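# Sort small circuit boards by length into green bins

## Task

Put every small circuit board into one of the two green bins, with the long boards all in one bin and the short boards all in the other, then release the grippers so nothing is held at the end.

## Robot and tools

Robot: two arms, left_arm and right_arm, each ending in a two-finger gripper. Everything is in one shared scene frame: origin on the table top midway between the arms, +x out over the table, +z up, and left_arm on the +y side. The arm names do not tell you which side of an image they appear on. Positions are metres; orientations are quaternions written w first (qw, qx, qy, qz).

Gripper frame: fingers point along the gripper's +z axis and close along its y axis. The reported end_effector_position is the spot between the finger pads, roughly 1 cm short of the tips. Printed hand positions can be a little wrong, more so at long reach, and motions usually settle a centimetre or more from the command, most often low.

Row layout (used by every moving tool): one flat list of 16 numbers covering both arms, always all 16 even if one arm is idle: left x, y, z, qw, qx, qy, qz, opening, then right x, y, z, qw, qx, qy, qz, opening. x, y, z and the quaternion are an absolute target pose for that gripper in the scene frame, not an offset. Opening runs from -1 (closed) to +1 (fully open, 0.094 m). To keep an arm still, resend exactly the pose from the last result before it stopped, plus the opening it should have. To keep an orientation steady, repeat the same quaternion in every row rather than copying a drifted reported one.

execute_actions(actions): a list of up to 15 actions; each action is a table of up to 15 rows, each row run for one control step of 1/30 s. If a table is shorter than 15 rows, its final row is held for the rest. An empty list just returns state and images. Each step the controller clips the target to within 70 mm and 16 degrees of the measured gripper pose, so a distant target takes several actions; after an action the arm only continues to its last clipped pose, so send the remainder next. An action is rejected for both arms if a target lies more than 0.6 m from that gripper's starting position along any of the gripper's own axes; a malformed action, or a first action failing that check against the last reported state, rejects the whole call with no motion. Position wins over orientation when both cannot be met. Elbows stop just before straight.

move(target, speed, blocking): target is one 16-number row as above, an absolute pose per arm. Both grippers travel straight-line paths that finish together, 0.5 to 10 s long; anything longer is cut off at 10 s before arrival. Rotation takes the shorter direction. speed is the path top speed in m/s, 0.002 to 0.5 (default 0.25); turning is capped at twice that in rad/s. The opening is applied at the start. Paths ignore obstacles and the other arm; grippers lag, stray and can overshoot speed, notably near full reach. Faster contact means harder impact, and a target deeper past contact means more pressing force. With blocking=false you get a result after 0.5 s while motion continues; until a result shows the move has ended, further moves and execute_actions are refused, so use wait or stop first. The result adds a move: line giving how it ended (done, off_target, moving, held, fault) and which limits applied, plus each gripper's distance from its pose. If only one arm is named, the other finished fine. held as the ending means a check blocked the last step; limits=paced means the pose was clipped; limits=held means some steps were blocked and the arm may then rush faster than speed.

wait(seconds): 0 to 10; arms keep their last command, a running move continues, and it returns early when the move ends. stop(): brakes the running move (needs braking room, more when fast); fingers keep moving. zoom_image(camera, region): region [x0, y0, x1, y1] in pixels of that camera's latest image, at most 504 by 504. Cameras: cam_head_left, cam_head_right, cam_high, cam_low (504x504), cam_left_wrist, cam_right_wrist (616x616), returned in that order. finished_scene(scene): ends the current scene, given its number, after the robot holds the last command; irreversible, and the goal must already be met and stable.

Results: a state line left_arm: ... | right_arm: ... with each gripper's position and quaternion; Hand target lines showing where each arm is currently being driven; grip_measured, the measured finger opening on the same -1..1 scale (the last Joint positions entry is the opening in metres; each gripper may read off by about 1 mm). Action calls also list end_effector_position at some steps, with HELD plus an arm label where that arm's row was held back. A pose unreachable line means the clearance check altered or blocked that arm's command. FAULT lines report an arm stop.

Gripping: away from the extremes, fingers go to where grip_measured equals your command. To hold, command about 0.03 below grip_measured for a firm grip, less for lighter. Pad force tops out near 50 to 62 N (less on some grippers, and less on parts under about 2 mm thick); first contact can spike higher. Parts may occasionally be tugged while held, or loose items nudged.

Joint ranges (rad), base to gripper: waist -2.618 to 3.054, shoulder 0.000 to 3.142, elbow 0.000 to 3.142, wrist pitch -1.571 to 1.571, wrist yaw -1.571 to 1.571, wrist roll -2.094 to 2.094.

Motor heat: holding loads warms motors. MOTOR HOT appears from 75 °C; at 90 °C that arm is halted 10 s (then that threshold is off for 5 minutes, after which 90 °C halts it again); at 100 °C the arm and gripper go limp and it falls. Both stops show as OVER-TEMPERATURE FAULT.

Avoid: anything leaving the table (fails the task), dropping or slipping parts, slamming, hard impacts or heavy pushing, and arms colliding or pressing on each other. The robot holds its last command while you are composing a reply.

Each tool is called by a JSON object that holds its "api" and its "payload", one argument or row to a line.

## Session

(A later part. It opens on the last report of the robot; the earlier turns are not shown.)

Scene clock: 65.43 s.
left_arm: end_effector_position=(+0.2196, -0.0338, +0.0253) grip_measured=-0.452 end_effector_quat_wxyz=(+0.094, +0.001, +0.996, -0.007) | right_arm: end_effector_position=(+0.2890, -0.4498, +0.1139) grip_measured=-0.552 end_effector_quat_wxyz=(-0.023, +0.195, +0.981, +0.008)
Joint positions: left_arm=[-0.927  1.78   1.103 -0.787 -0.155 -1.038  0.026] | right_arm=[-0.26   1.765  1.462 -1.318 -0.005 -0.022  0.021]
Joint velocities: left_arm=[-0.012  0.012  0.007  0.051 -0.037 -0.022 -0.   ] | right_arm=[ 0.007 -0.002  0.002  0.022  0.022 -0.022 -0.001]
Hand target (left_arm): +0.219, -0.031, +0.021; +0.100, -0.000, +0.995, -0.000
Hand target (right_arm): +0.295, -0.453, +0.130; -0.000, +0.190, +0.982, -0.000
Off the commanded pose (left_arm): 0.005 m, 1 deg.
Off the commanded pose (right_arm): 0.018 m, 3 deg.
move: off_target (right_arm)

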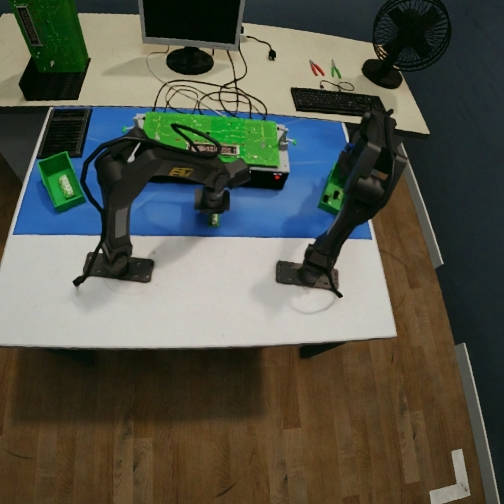

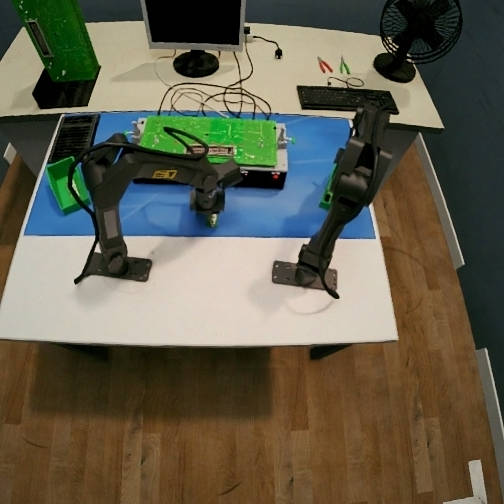

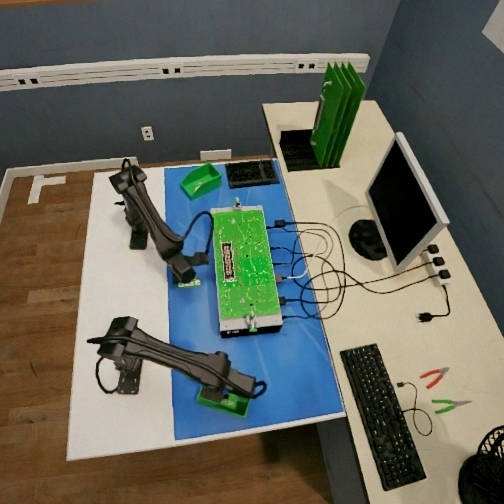

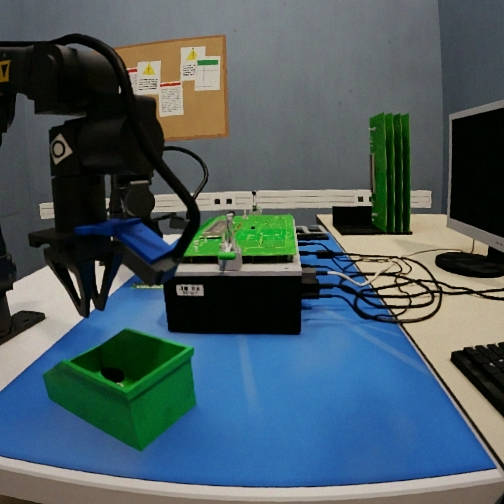

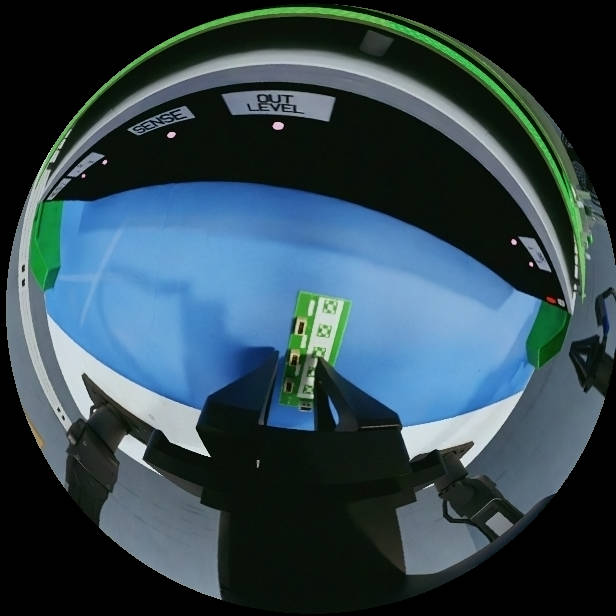

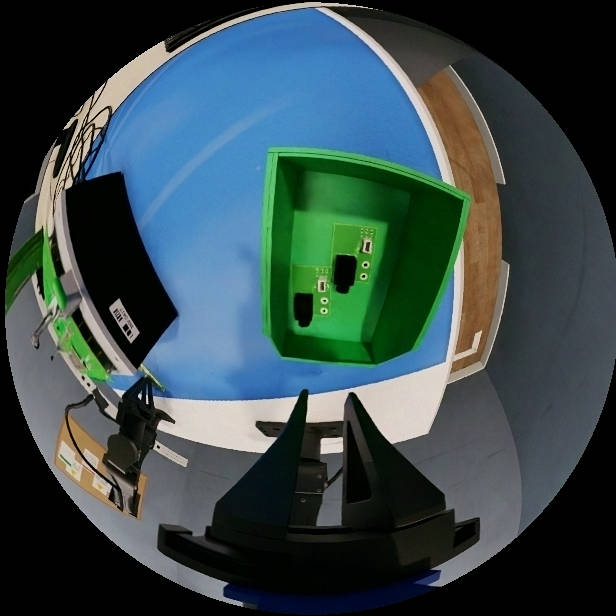

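{"api": "execute_actions", "payload": {
  "actions": []
}}

Scene clock: 66.57 s.
left_arm: end_effector_position=(+0.2197, -0.0340, +0.0254) grip_measured=-0.452 end_effector_quat_wxyz=(+0.094, +0.001, +0.996, -0.008) | right_arm: end_effector_position=(+0.2890, -0.4498, +0.1139) grip_measured=-0.552 end_effector_quat_wxyz=(-0.023, +0.195, +0.981, +0.008)
Joint positions: left_arm=[-0.927  1.78   1.103 -0.786 -0.155 -1.038  0.026] | right_arm=[-0.26   1.765  1.462 -1.318 -0.005 -0.022  0.021]
Joint velocities: left_arm=[-0.022 -0.007 -0.012  0.037  0.007 -0.066  0.   ] | right_arm=[-0.012  0.002  0.017 -0.11  -0.11   0.051  0.   ]
Hand target (left_arm): +0.219, -0.031, +0.021; +0.100, -0.000, +0.995, -0.000
Hand target (right_arm): +0.295, -0.453, +0.130; -0.000, +0.190, +0.982, -0.000
Off the commanded pose (left_arm): 0.005 m, 1 deg.
Off the commanded pose (right_arm): 0.018 m, 3 deg.

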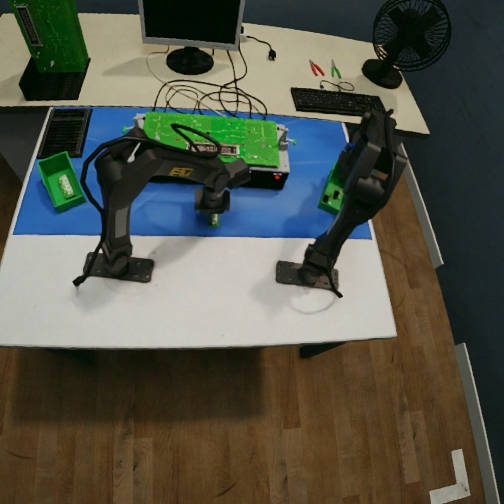

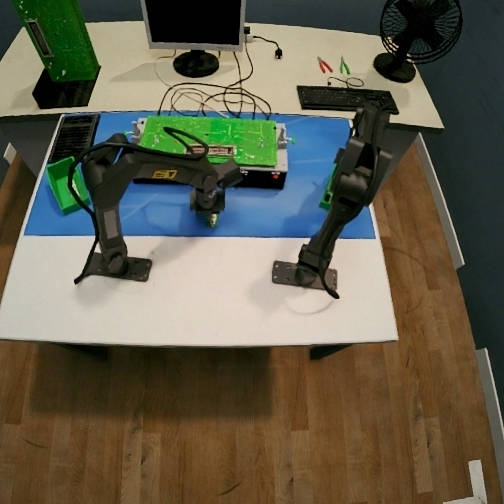

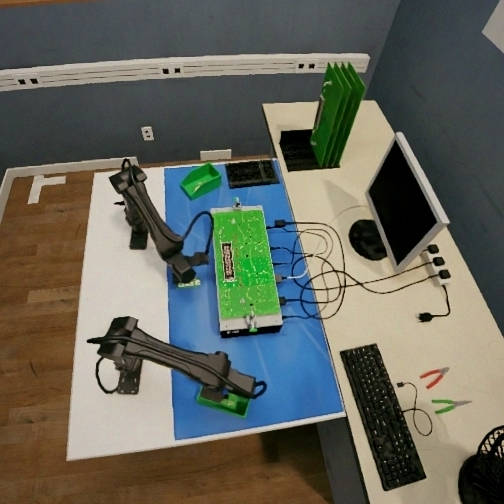

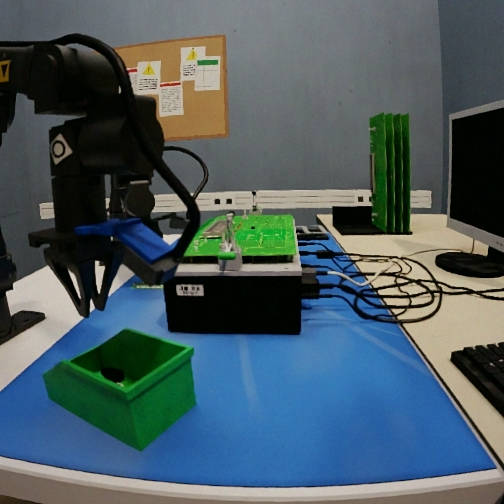

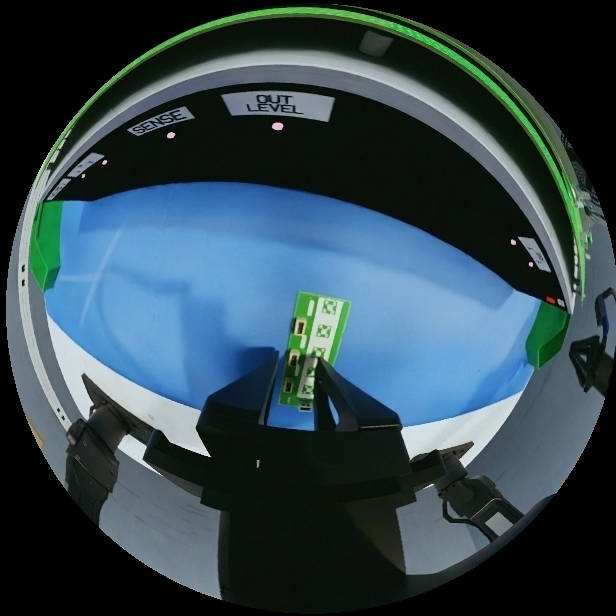

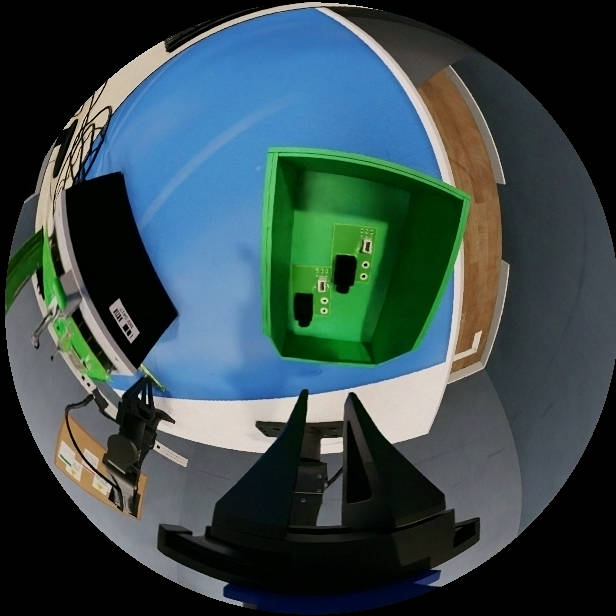

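{"api": "move", "payload": {
  "target": [0.219,-0.028,0.009,0.0998,0,0.995,0,-0.45,0.295,-0.453,0.13,0,0.19,0.982,0,-0.55],
  "speed": 0.05
}}

{"api": "zoom_image", "payload": {
  "camera": "cam_left_wrist",
  "region": [220,260,400,440]
}}

Scene clock: 67.57 s.
left_arm: end_effector_position=(+0.2188, -0.0323, +0.0184) grip_measured=-0.452 end_effector_quat_wxyz=(+0.096, +0.000, +0.995, -0.010) | right_arm: end_effector_position=(+0.2890, -0.4498, +0.1139) grip_measured=-0.552 end_effector_quat_wxyz=(-0.023, +0.195, +0.981, +0.008)
Joint positions: left_arm=[-0.927  1.78   1.071 -0.748 -0.156 -1.038  0.026] | right_arm=[-0.26   1.765  1.462 -1.318 -0.005 -0.022  0.021]
Joint velocities: left_arm=[ 0.007 -0.002  0.012 -0.007 -0.022  0.037  0.   ] | right_arm=[-0.012  0.002 -0.012  0.066  0.007  0.007 -0.001]
Hand target (left_arm): +0.219, -0.028, +0.009; +0.100, +0.000, +0.995, +0.000
Hand target (right_arm): +0.295, -0.453, +0.130; -0.000, +0.190, +0.982, -0.000
Off the commanded pose (left_arm): 0.010 m, 1 deg.
Off the commanded pose (right_arm): 0.018 m, 3 deg.
move: off_target (right_arm)

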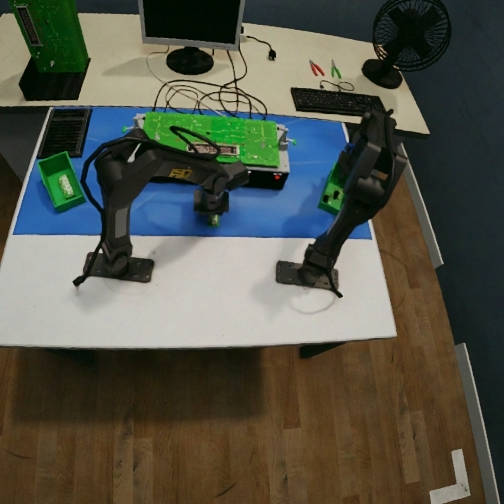

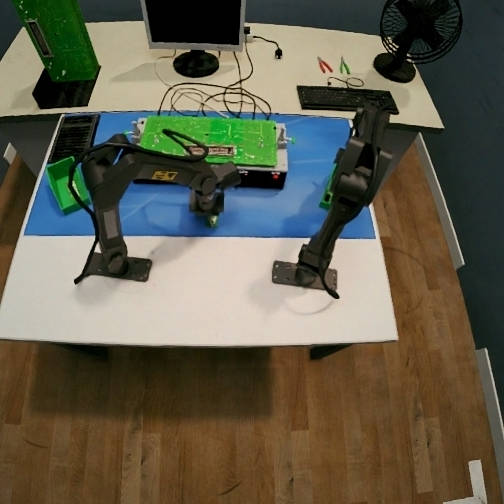

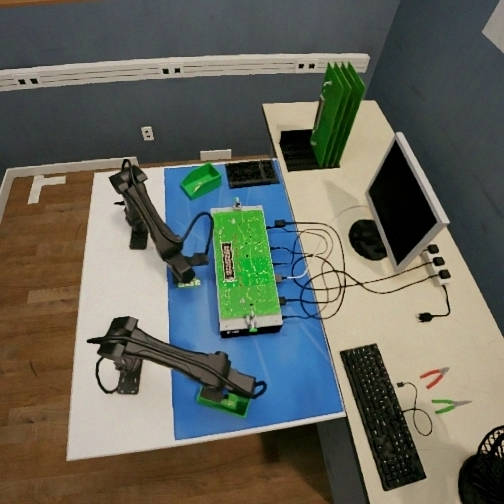

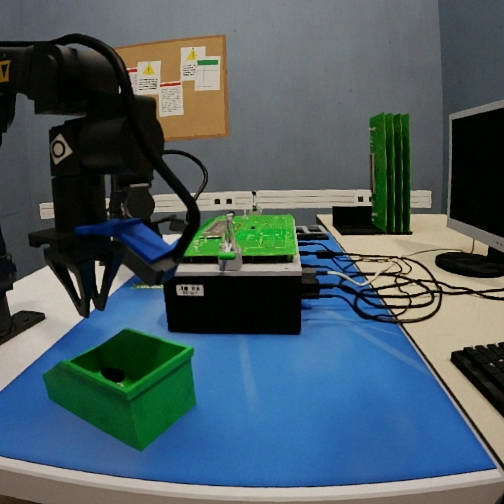

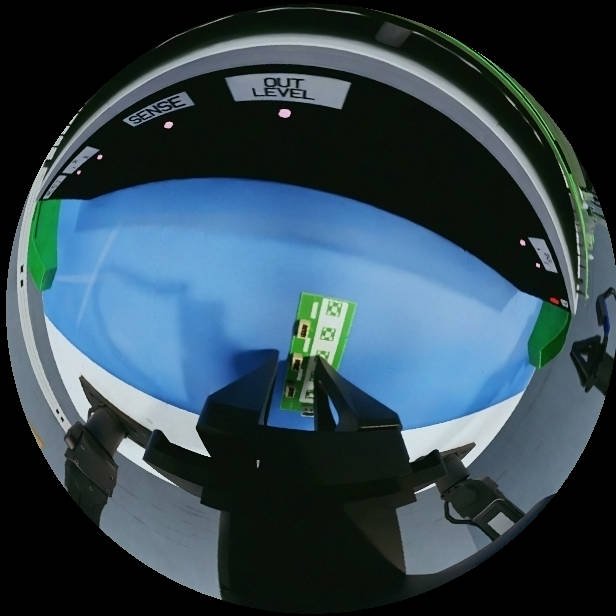

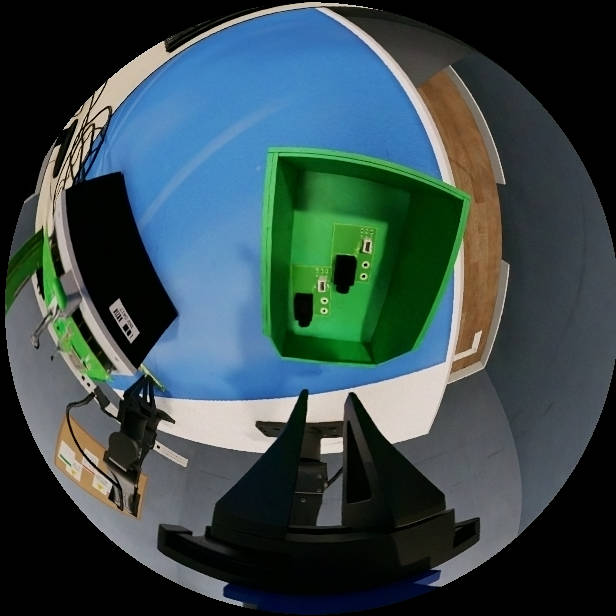

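Region (220, 260, 400, 440) of cam_left_wrist's 616x616 image, scaled by 2.800, with more detail than that image has.

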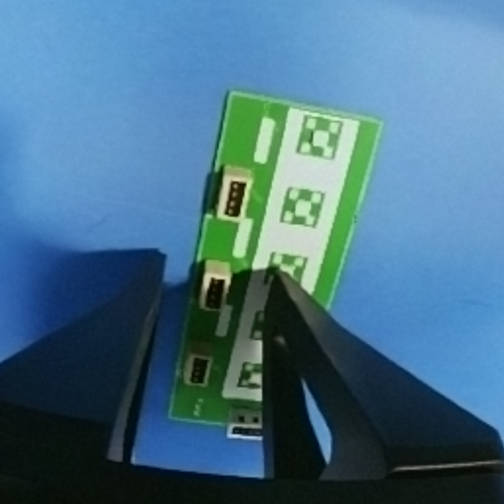

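{"api": "move", "payload": {
  "target": [0.217,-0.028,0.004,0.0998,0,0.995,0,-0.45,0.295,-0.453,0.13,0,0.19,0.982,0,-0.55],
  "speed": 0.03
}}

{"api": "zoom_image", "payload": {
  "camera": "cam_left_wrist",
  "region": [220,260,400,440]
}}

Scene clock: 69.07 s.
left_arm: end_effector_position=(+0.2188, -0.0322, +0.0177) grip_measured=-0.452 end_effector_quat_wxyz=(+0.096, +0.000, +0.995, -0.011) | right_arm: end_effector_position=(+0.2890, -0.4498, +0.1139) grip_measured=-0.552 end_effector_quat_wxyz=(-0.023, +0.195, +0.981, +0.008)
Joint positions: left_arm=[-0.927  1.78   1.068 -0.744 -0.156 -1.038  0.026] | right_arm=[-0.26   1.765  1.462 -1.318 -0.005 -0.022  0.021]
Joint velocities: left_arm=[-0.022  0.007 -0.032 -0.007 -0.095  0.022  0.001] | right_arm=[-0.007 -0.002 -0.002  0.022 -0.022  0.037 -0.   ]
Hand target (left_arm): +0.217, -0.028, +0.005; +0.099, +0.000, +0.995, +0.000
Hand target (right_arm): +0.295, -0.453, +0.130; -0.000, +0.190, +0.982, -0.000
Off the commanded pose (left_arm): 0.014 m, 1 deg.
Off the commanded pose (right_arm): 0.018 m, 3 deg.
move: off_target (left_arm, right_arm)

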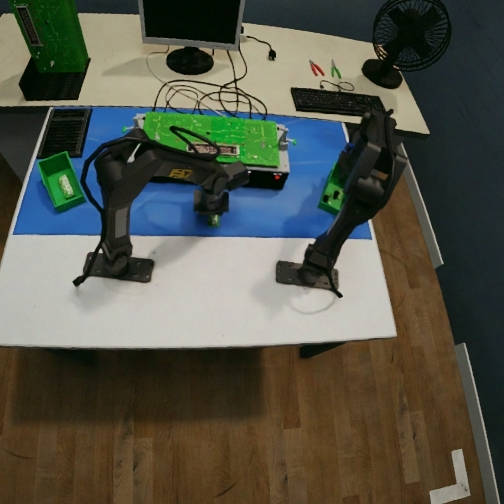

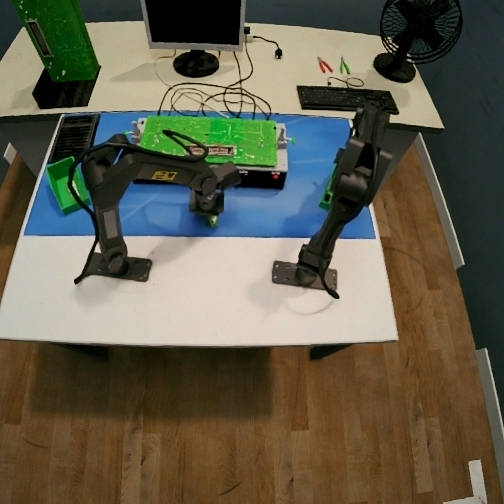

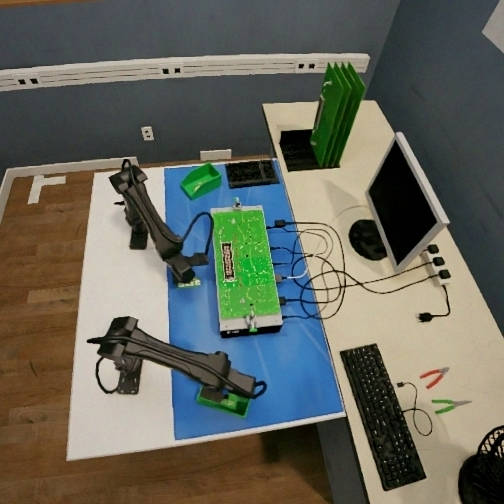

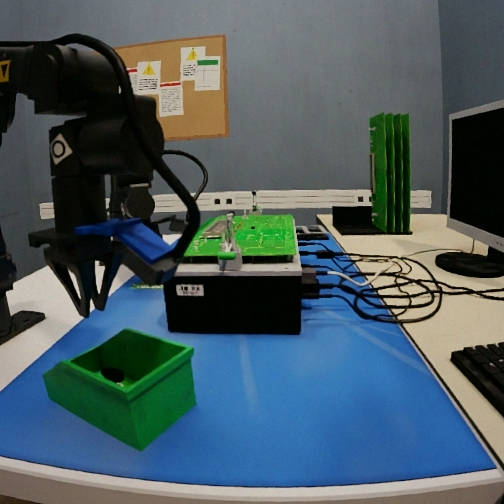

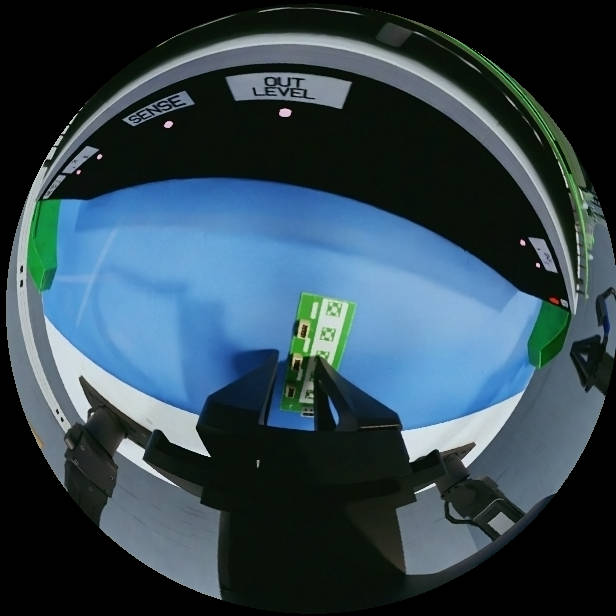

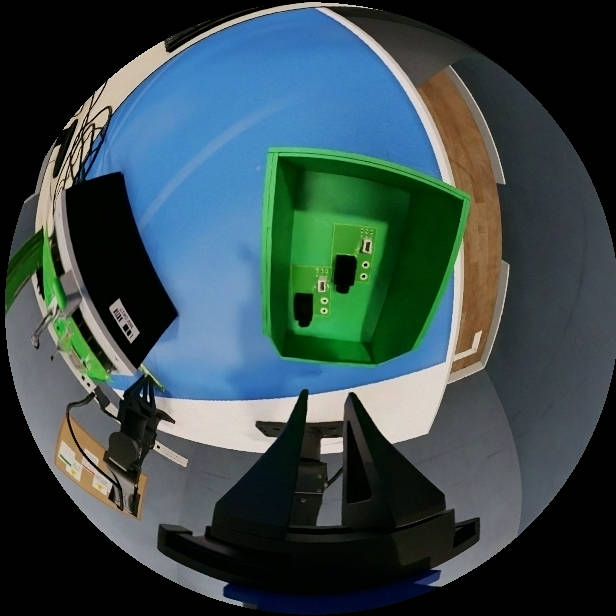

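Region (220, 260, 400, 440) of cam_left_wrist's 616x616 image, scaled by 2.800, with more detail than that image has.

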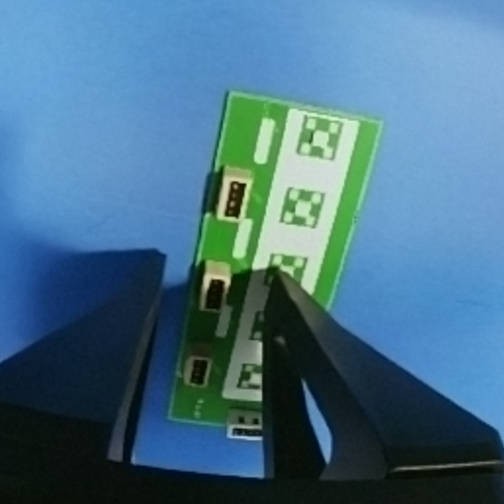

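{"api": "execute_actions", "payload": {
  "actions": [
    [[0.217,-0.028,0.008,0.0998,0,0.995,0,-0.55,0.295,-0.453,0.13,0,0.19,0.982,0,-0.55],[0.217,-0.028,0.008,0.0998,0,0.995,0,-0.6,0.295,-0.453,0.13,0,0.19,0.982,0,-0.55],[0.217,-0.028,0.008,0.0998,0,0.995,0,-0.65,0.295,-0.453,0.13,0,0.19,0.982,0,-0.55],[0.217,-0.028,0.008,0.0998,0,0.995,0,-0.7,0.295,-0.453,0.13,0,0.19,0.982,0,-0.55],[0.217,-0.028,0.008,0.0998,0,0.995,0,-0.75,0.295,-0.453,0.13,0,0.19,0.982,0,-0.55],[0.217,-0.028,0.008,0.0998,0,0.995,0,-0.8,0.295,-0.453,0.13,0,0.19,0.982,0,-0.55]],
    [[0.217,-0.028,0.008,0.0998,0,0.995,0,-0.84,0.295,-0.453,0.13,0,0.19,0.982,0,-0.55],[0.217,-0.028,0.008,0.0998,0,0.995,0,-0.87,0.295,-0.453,0.13,0,0.19,0.982,0,-0.55],[0.217,-0.028,0.008,0.0998,0,0.995,0,-0.9,0.295,-0.453,0.13,0,0.19,0.982,0,-0.55],[0.217,-0.028,0.008,0.0998,0,0.995,0,-0.93,0.295,-0.453,0.13,0,0.19,0.982,0,-0.55],[0.217,-0.028,0.008,0.0998,0,0.995,0,-0.965,0.295,-0.453,0.13,0,0.19,0.982,0,-0.55]]
  ]
}}

{"api": "zoom_image", "payload": {
  "camera": "cam_left_wrist",
  "region": [220,260,400,440]
}}

Scene clock: 70.83 s.
left_arm: end_effector_position=(+0.2194, -0.0318, +0.0181) grip_measured=-0.944 end_effector_quat_wxyz=(+0.102, +0.002, +0.995, -0.007) | right_arm: end_effector_position=(+0.2890, -0.4498, +0.1139) grip_measured=-0.552 end_effector_quat_wxyz=(-0.023, +0.195, +0.981, +0.008)
Joint positions: left_arm=[-0.932  1.78   1.068 -0.744 -0.169 -1.04   0.003] | right_arm=[-0.26   1.765  1.462 -1.318 -0.005 -0.022  0.021]
Joint velocities: left_arm=[-0.007 -0.007 -0.017 -0.037 -0.007 -0.007  0.   ] | right_arm=[-0.027 -0.007  0.007 -0.037 -0.022 -0.022 -0.001]
Hand target (left_arm): +0.217, -0.028, +0.008; +0.100, +0.000, +0.995, +0.000
Hand target (right_arm): +0.295, -0.453, +0.130; -0.000, +0.190, +0.982, -0.000
Off the commanded pose (left_arm): 0.011 m, 1 deg.
Off the commanded pose (right_arm): 0.018 m, 3 deg.
Step readings (end_effector_position; steps 1 to 15: 1st action; 16 to 30: 2nd action):
0: left_arm (+0.2188, -0.0322, +0.0177) | right_arm (+0.2890, -0.4498, +0.1139)
1: left_arm (+0.2189, -0.0328, +0.0177) | right_arm (+0.2890, -0.4498, +0.1139)
2: left_arm (+0.2190, -0.0344, +0.0179) | right_arm (+0.2890, -0.4498, +0.1139)
4: left_arm (+0.2190, -0.0358, +0.0181) | right_arm (+0.2890, -0.4498, +0.1139)
8: left_arm (+0.2193, -0.0336, +0.0181) | right_arm (+0.2890, -0.4498, +0.1139)
15: left_arm (+0.2193, -0.0336, +0.0181) | right_arm (+0.2890, -0.4498, +0.1139)
16: left_arm (+0.2193, -0.0332, +0.0181) | right_arm (+0.2890, -0.4498, +0.1139)
17: left_arm (+0.2193, -0.0326, +0.0181) | right_arm (+0.2890, -0.4498, +0.1139)
19: left_arm (+0.2193, -0.0318, +0.0181) | right_arm (+0.2890, -0.4498, +0.1139)
23: left_arm (+0.2194, -0.0318, +0.0181) | right_arm (+0.2890, -0.4498, +0.1139)
30: end_effector_position above

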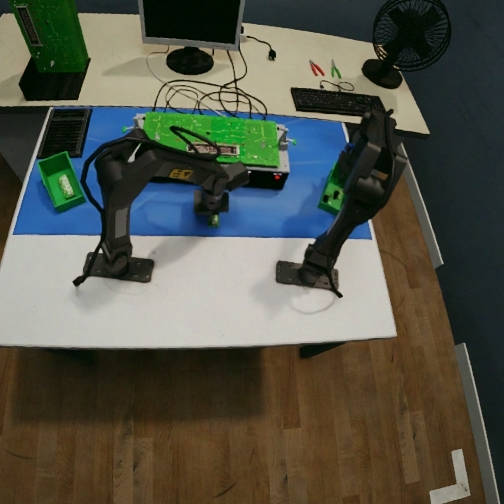

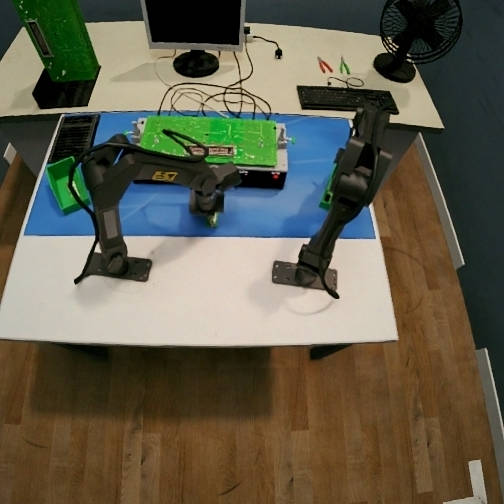

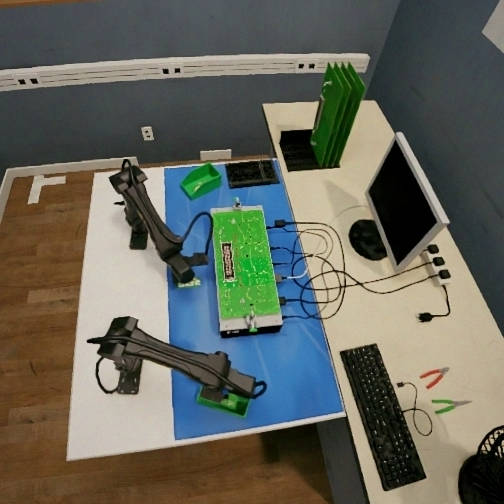

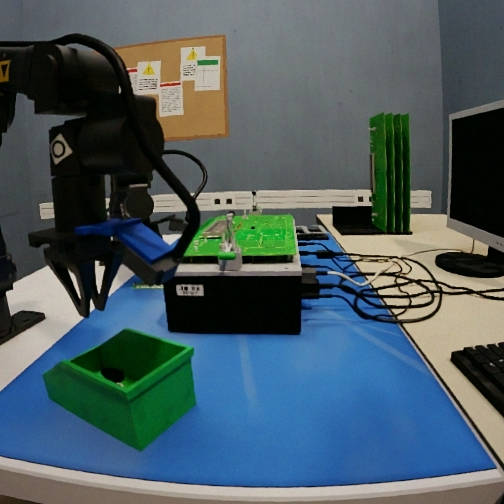

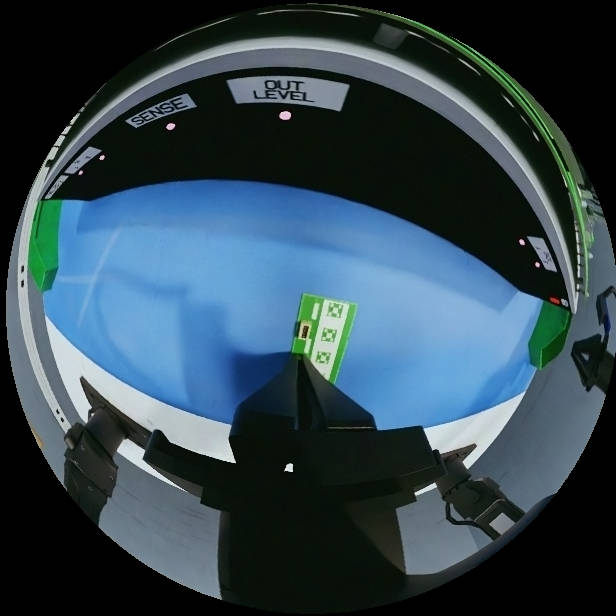

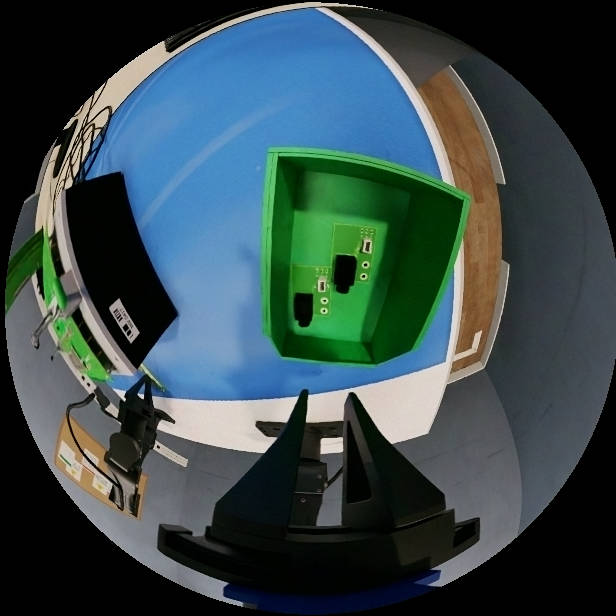

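Region (220, 260, 400, 440) of cam_left_wrist's 616x616 image, scaled by 2.800, with more detail than that image has.

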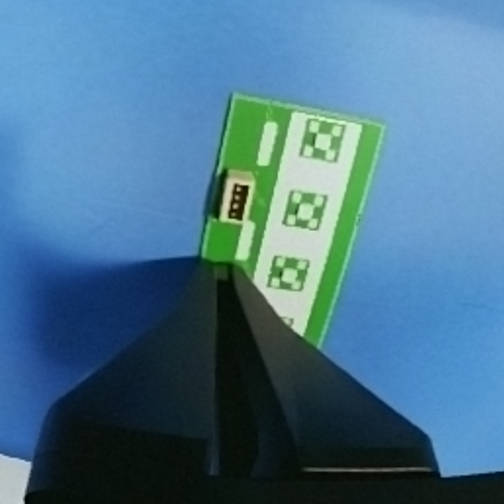

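Grip reads -0.944, as before. Lifting.

{"api": "move", "payload": {
  "target": [0.21,0.0,0.08,0.0998,0,0.995,0,-0.965,0.295,-0.453,0.13,0,0.19,0.982,0,-0.55],
  "speed": 0.12
}}

Scene clock: 72.27 s.
left_arm: end_effector_position=(+0.2060, +0.0015, +0.0697) grip_measured=-0.944 end_effector_quat_wxyz=(+0.095, +0.000, +0.995, +0.006) | right_arm: end_effector_position=(+0.2890, -0.4498, +0.1139) grip_measured=-0.552 end_effector_quat_wxyz=(-0.023, +0.195, +0.981, +0.008)
Joint positions: left_arm=[-0.916  1.602  1.09  -0.971 -0.169 -1.028  0.003] | right_arm=[-0.26   1.765  1.462 -1.318 -0.005 -0.022  0.021]
Joint velocities: left_arm=[ 0.022  0.007 -0.007 -0.081 -0.037  0.022  0.001] | right_arm=[-0.002 -0.007 -0.007  0.037 -0.022  0.007 -0.001]
Hand target (left_arm): +0.210, +0.001, +0.079; +0.100, -0.000, +0.995, +0.000
Hand target (right_arm): +0.295, -0.453, +0.130; -0.000, +0.190, +0.982, -0.000
Off the commanded pose (left_arm): 0.011 m, 1 deg.
Off the commanded pose (right_arm): 0.018 m, 3 deg.
move: off_target (left_arm, right_arm)

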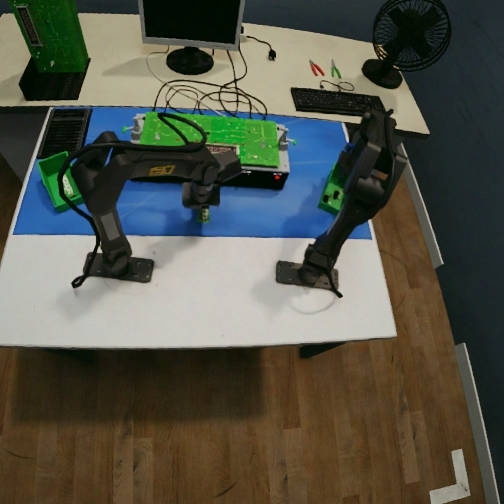

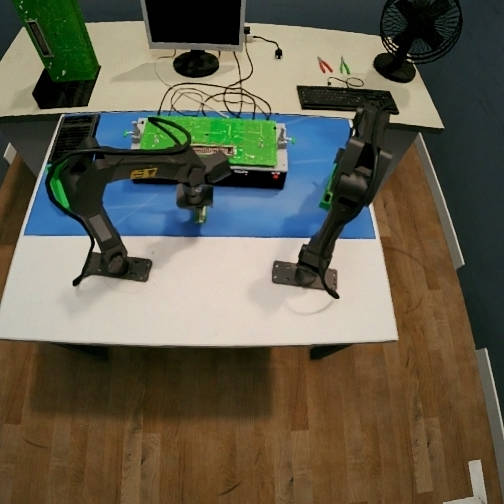

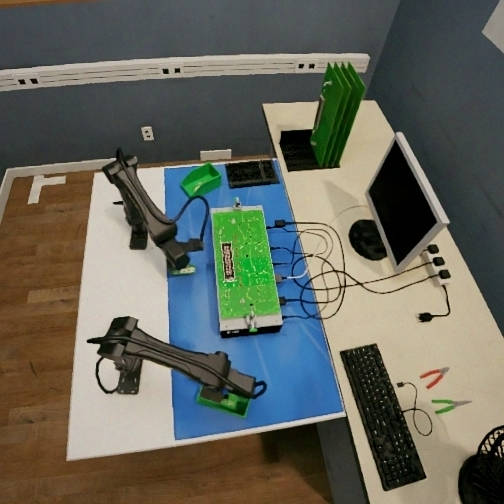

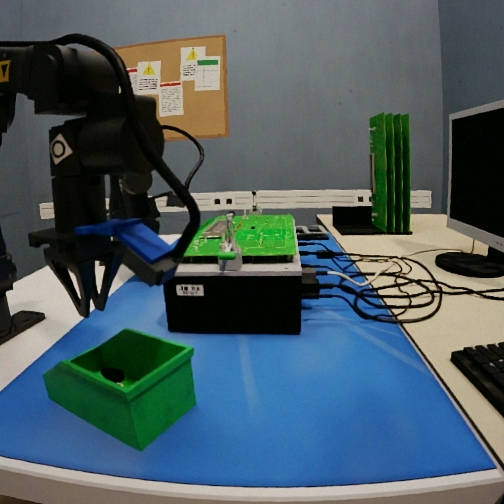

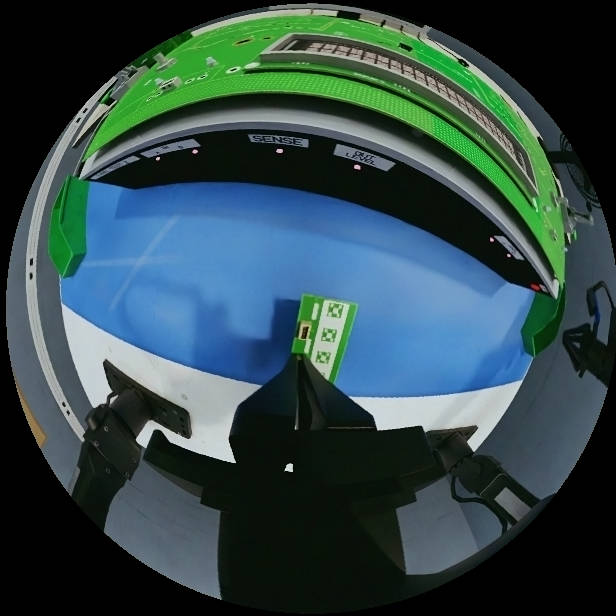

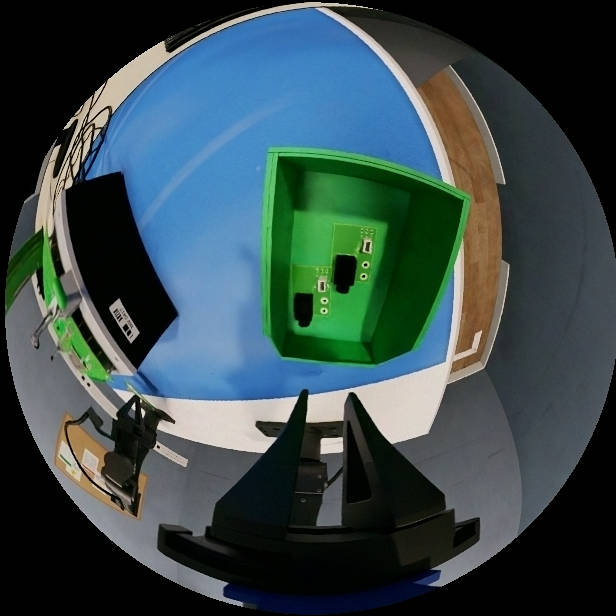

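{"api": "move", "payload": {
  "target": [0.225,0.27,0.125,0.0990,-0.124,0.987,0.0124,-0.965,0.295,-0.453,0.13,0,0.19,0.982,0,-0.55],
  "speed": 0.3
}}

{"api": "move", "payload": {
  "target": [0.306,0.457,0.115,0.0967,-0.2458,0.964,0.0247,-0.965,0.295,-0.453,0.13,0,0.19,0.982,0,-0.55],
  "speed": 0.3
}}

Scene clock: 74.30 s.
left_arm: end_effector_position=(+0.2210, +0.2712, +0.1170) grip_measured=-0.944 end_effector_quat_wxyz=(+0.096, -0.126, +0.987, +0.024) | right_arm: end_effector_position=(+0.2890, -0.4498, +0.1139) grip_measured=-0.552 end_effector_quat_wxyz=(-0.023, +0.195, +0.981, +0.008)
Joint positions: left_arm=[ 0.247  1.074  0.874 -1.178 -0.047 -0.122  0.003] | right_arm=[-0.26   1.765  1.462 -1.318 -0.005 -0.022  0.021]
Joint velocities: left_arm=[-0.012  0.002 -0.042 -0.007 -0.007 -0.037  0.001] | right_arm=[-0.007  0.007  0.002  0.022 -0.022  0.095  0.001]
Hand target (left_arm): +0.223, +0.271, +0.124; +0.099, -0.124, +0.987, +0.020
Hand target (right_arm): +0.295, -0.453, +0.130; -0.000, +0.190, +0.982, -0.000
Off the commanded pose (left_arm): 0.009 m, 1 deg.
Off the commanded pose (right_arm): 0.018 m, 3 deg.
move: off_target (right_arm)

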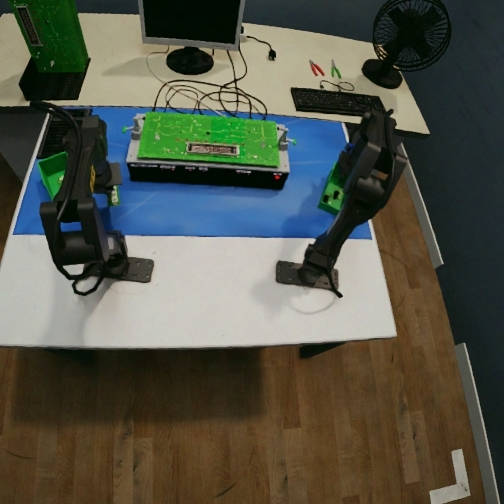

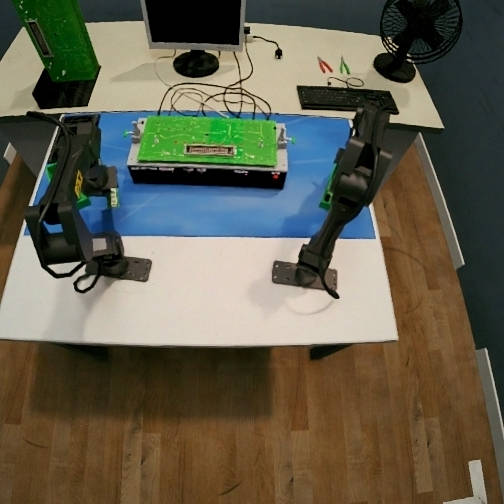

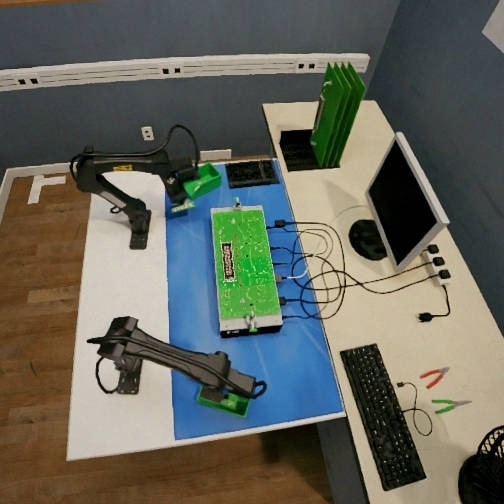

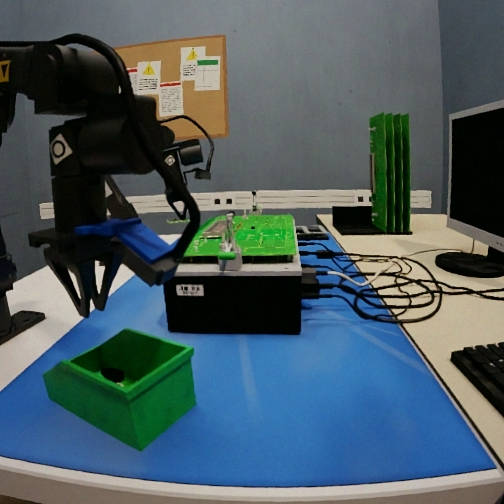

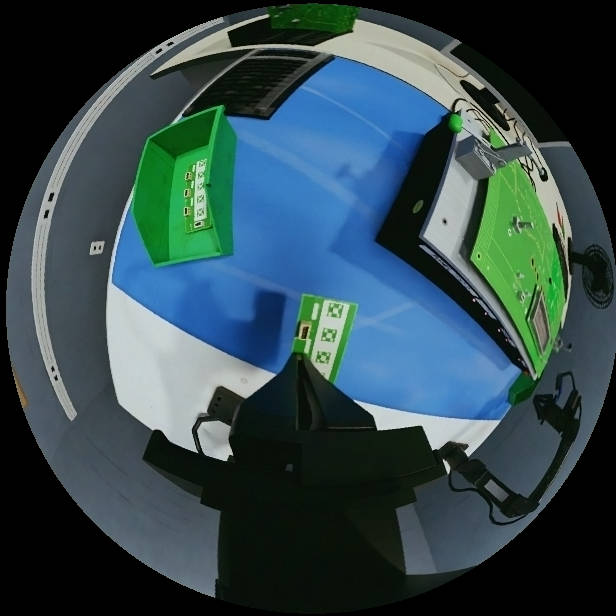

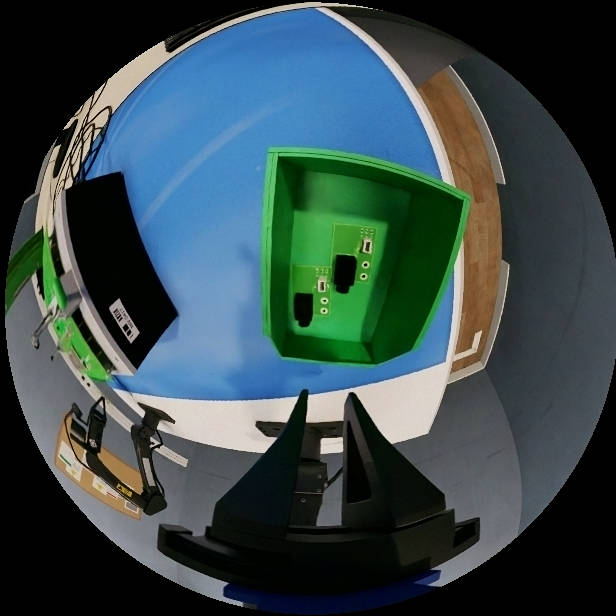

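Scene clock: 75.50 s.
left_arm: end_effector_position=(+0.3002, +0.4553, +0.1096) grip_measured=-0.944 end_effector_quat_wxyz=(+0.085, -0.250, +0.964, +0.030) | right_arm: end_effector_position=(+0.2890, -0.4498, +0.1139) grip_measured=-0.552 end_effector_quat_wxyz=(-0.023, +0.195, +0.981, +0.008)
Joint positions: left_arm=[ 0.805  1.691  1.345 -1.045  0.017  0.175  0.003] | right_arm=[-0.26   1.765  1.462 -1.318 -0.005 -0.022  0.021]
Joint velocities: left_arm=[-0.007 -0.012 -0.012 -0.066 -0.051  0.022  0.001] | right_arm=[-0.002 -0.007 -0.022 -0.051  0.022 -0.022 -0.001]
Hand target (left_arm): +0.305, +0.457, +0.117; +0.095, -0.246, +0.964, +0.028
Hand target (right_arm): +0.295, -0.453, +0.130; -0.000, +0.190, +0.982, -0.000
Off the commanded pose (left_arm): 0.008 m, 2 deg.
Off the commanded pose (right_arm): 0.018 m, 3 deg.
move: off_target (right_arm)

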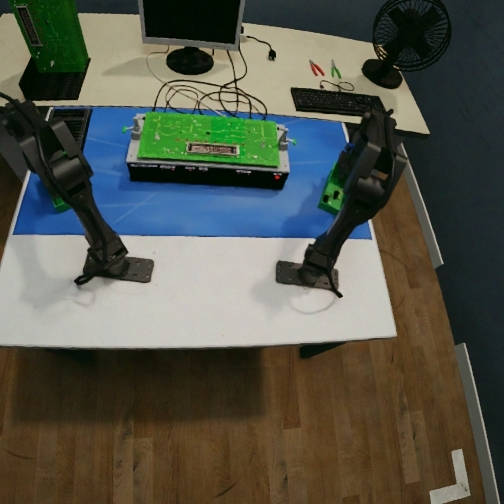

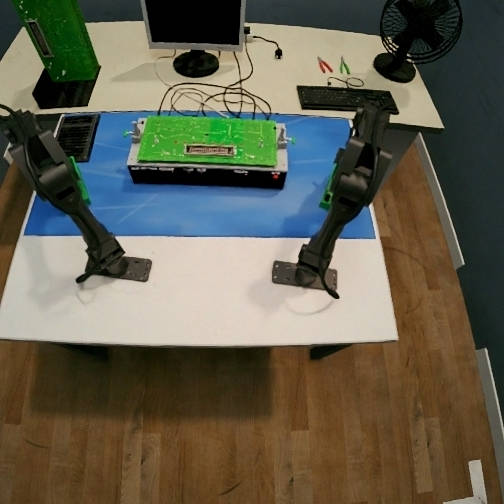

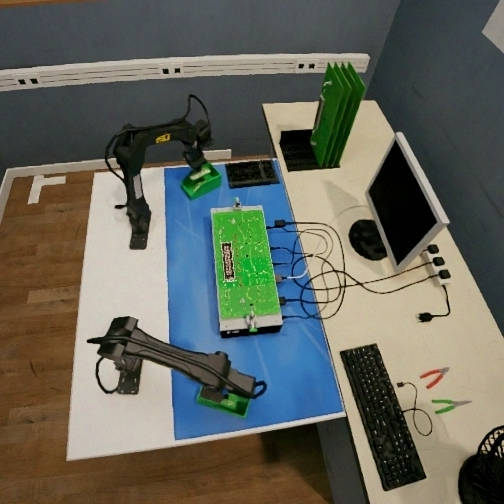

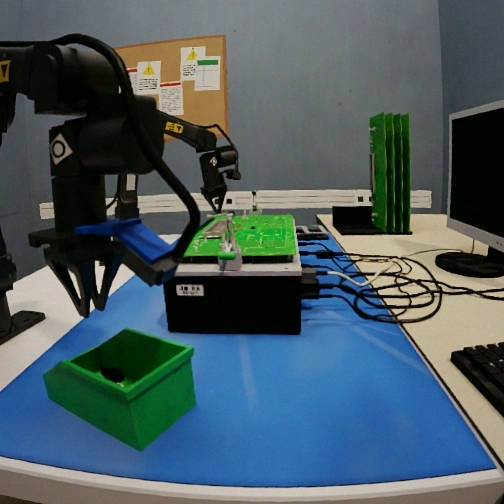

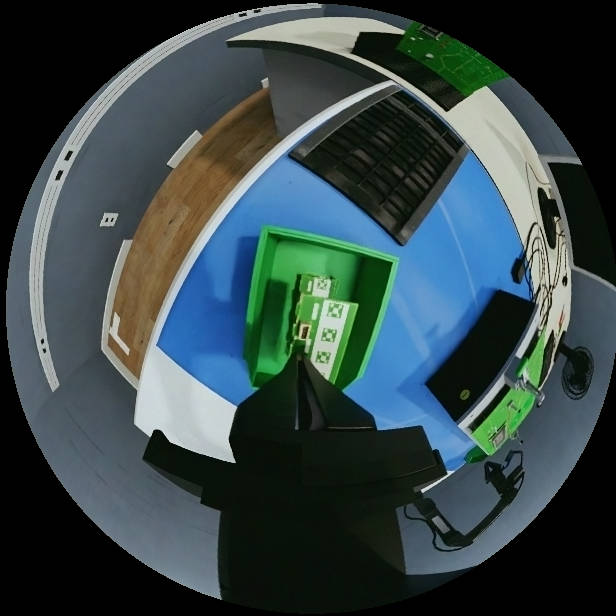

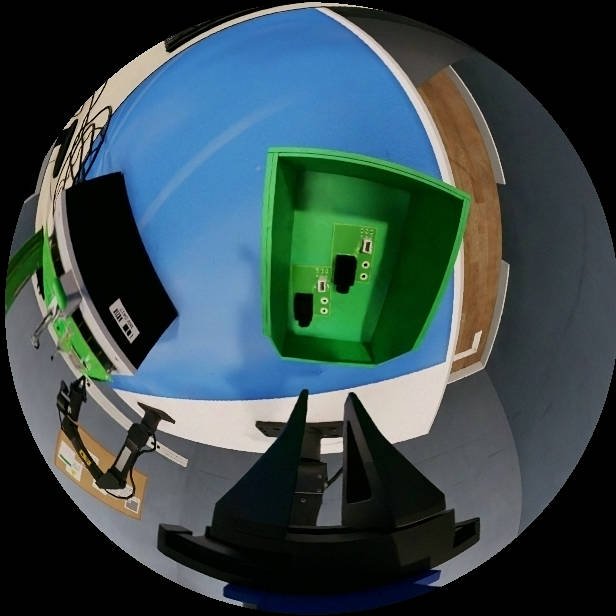

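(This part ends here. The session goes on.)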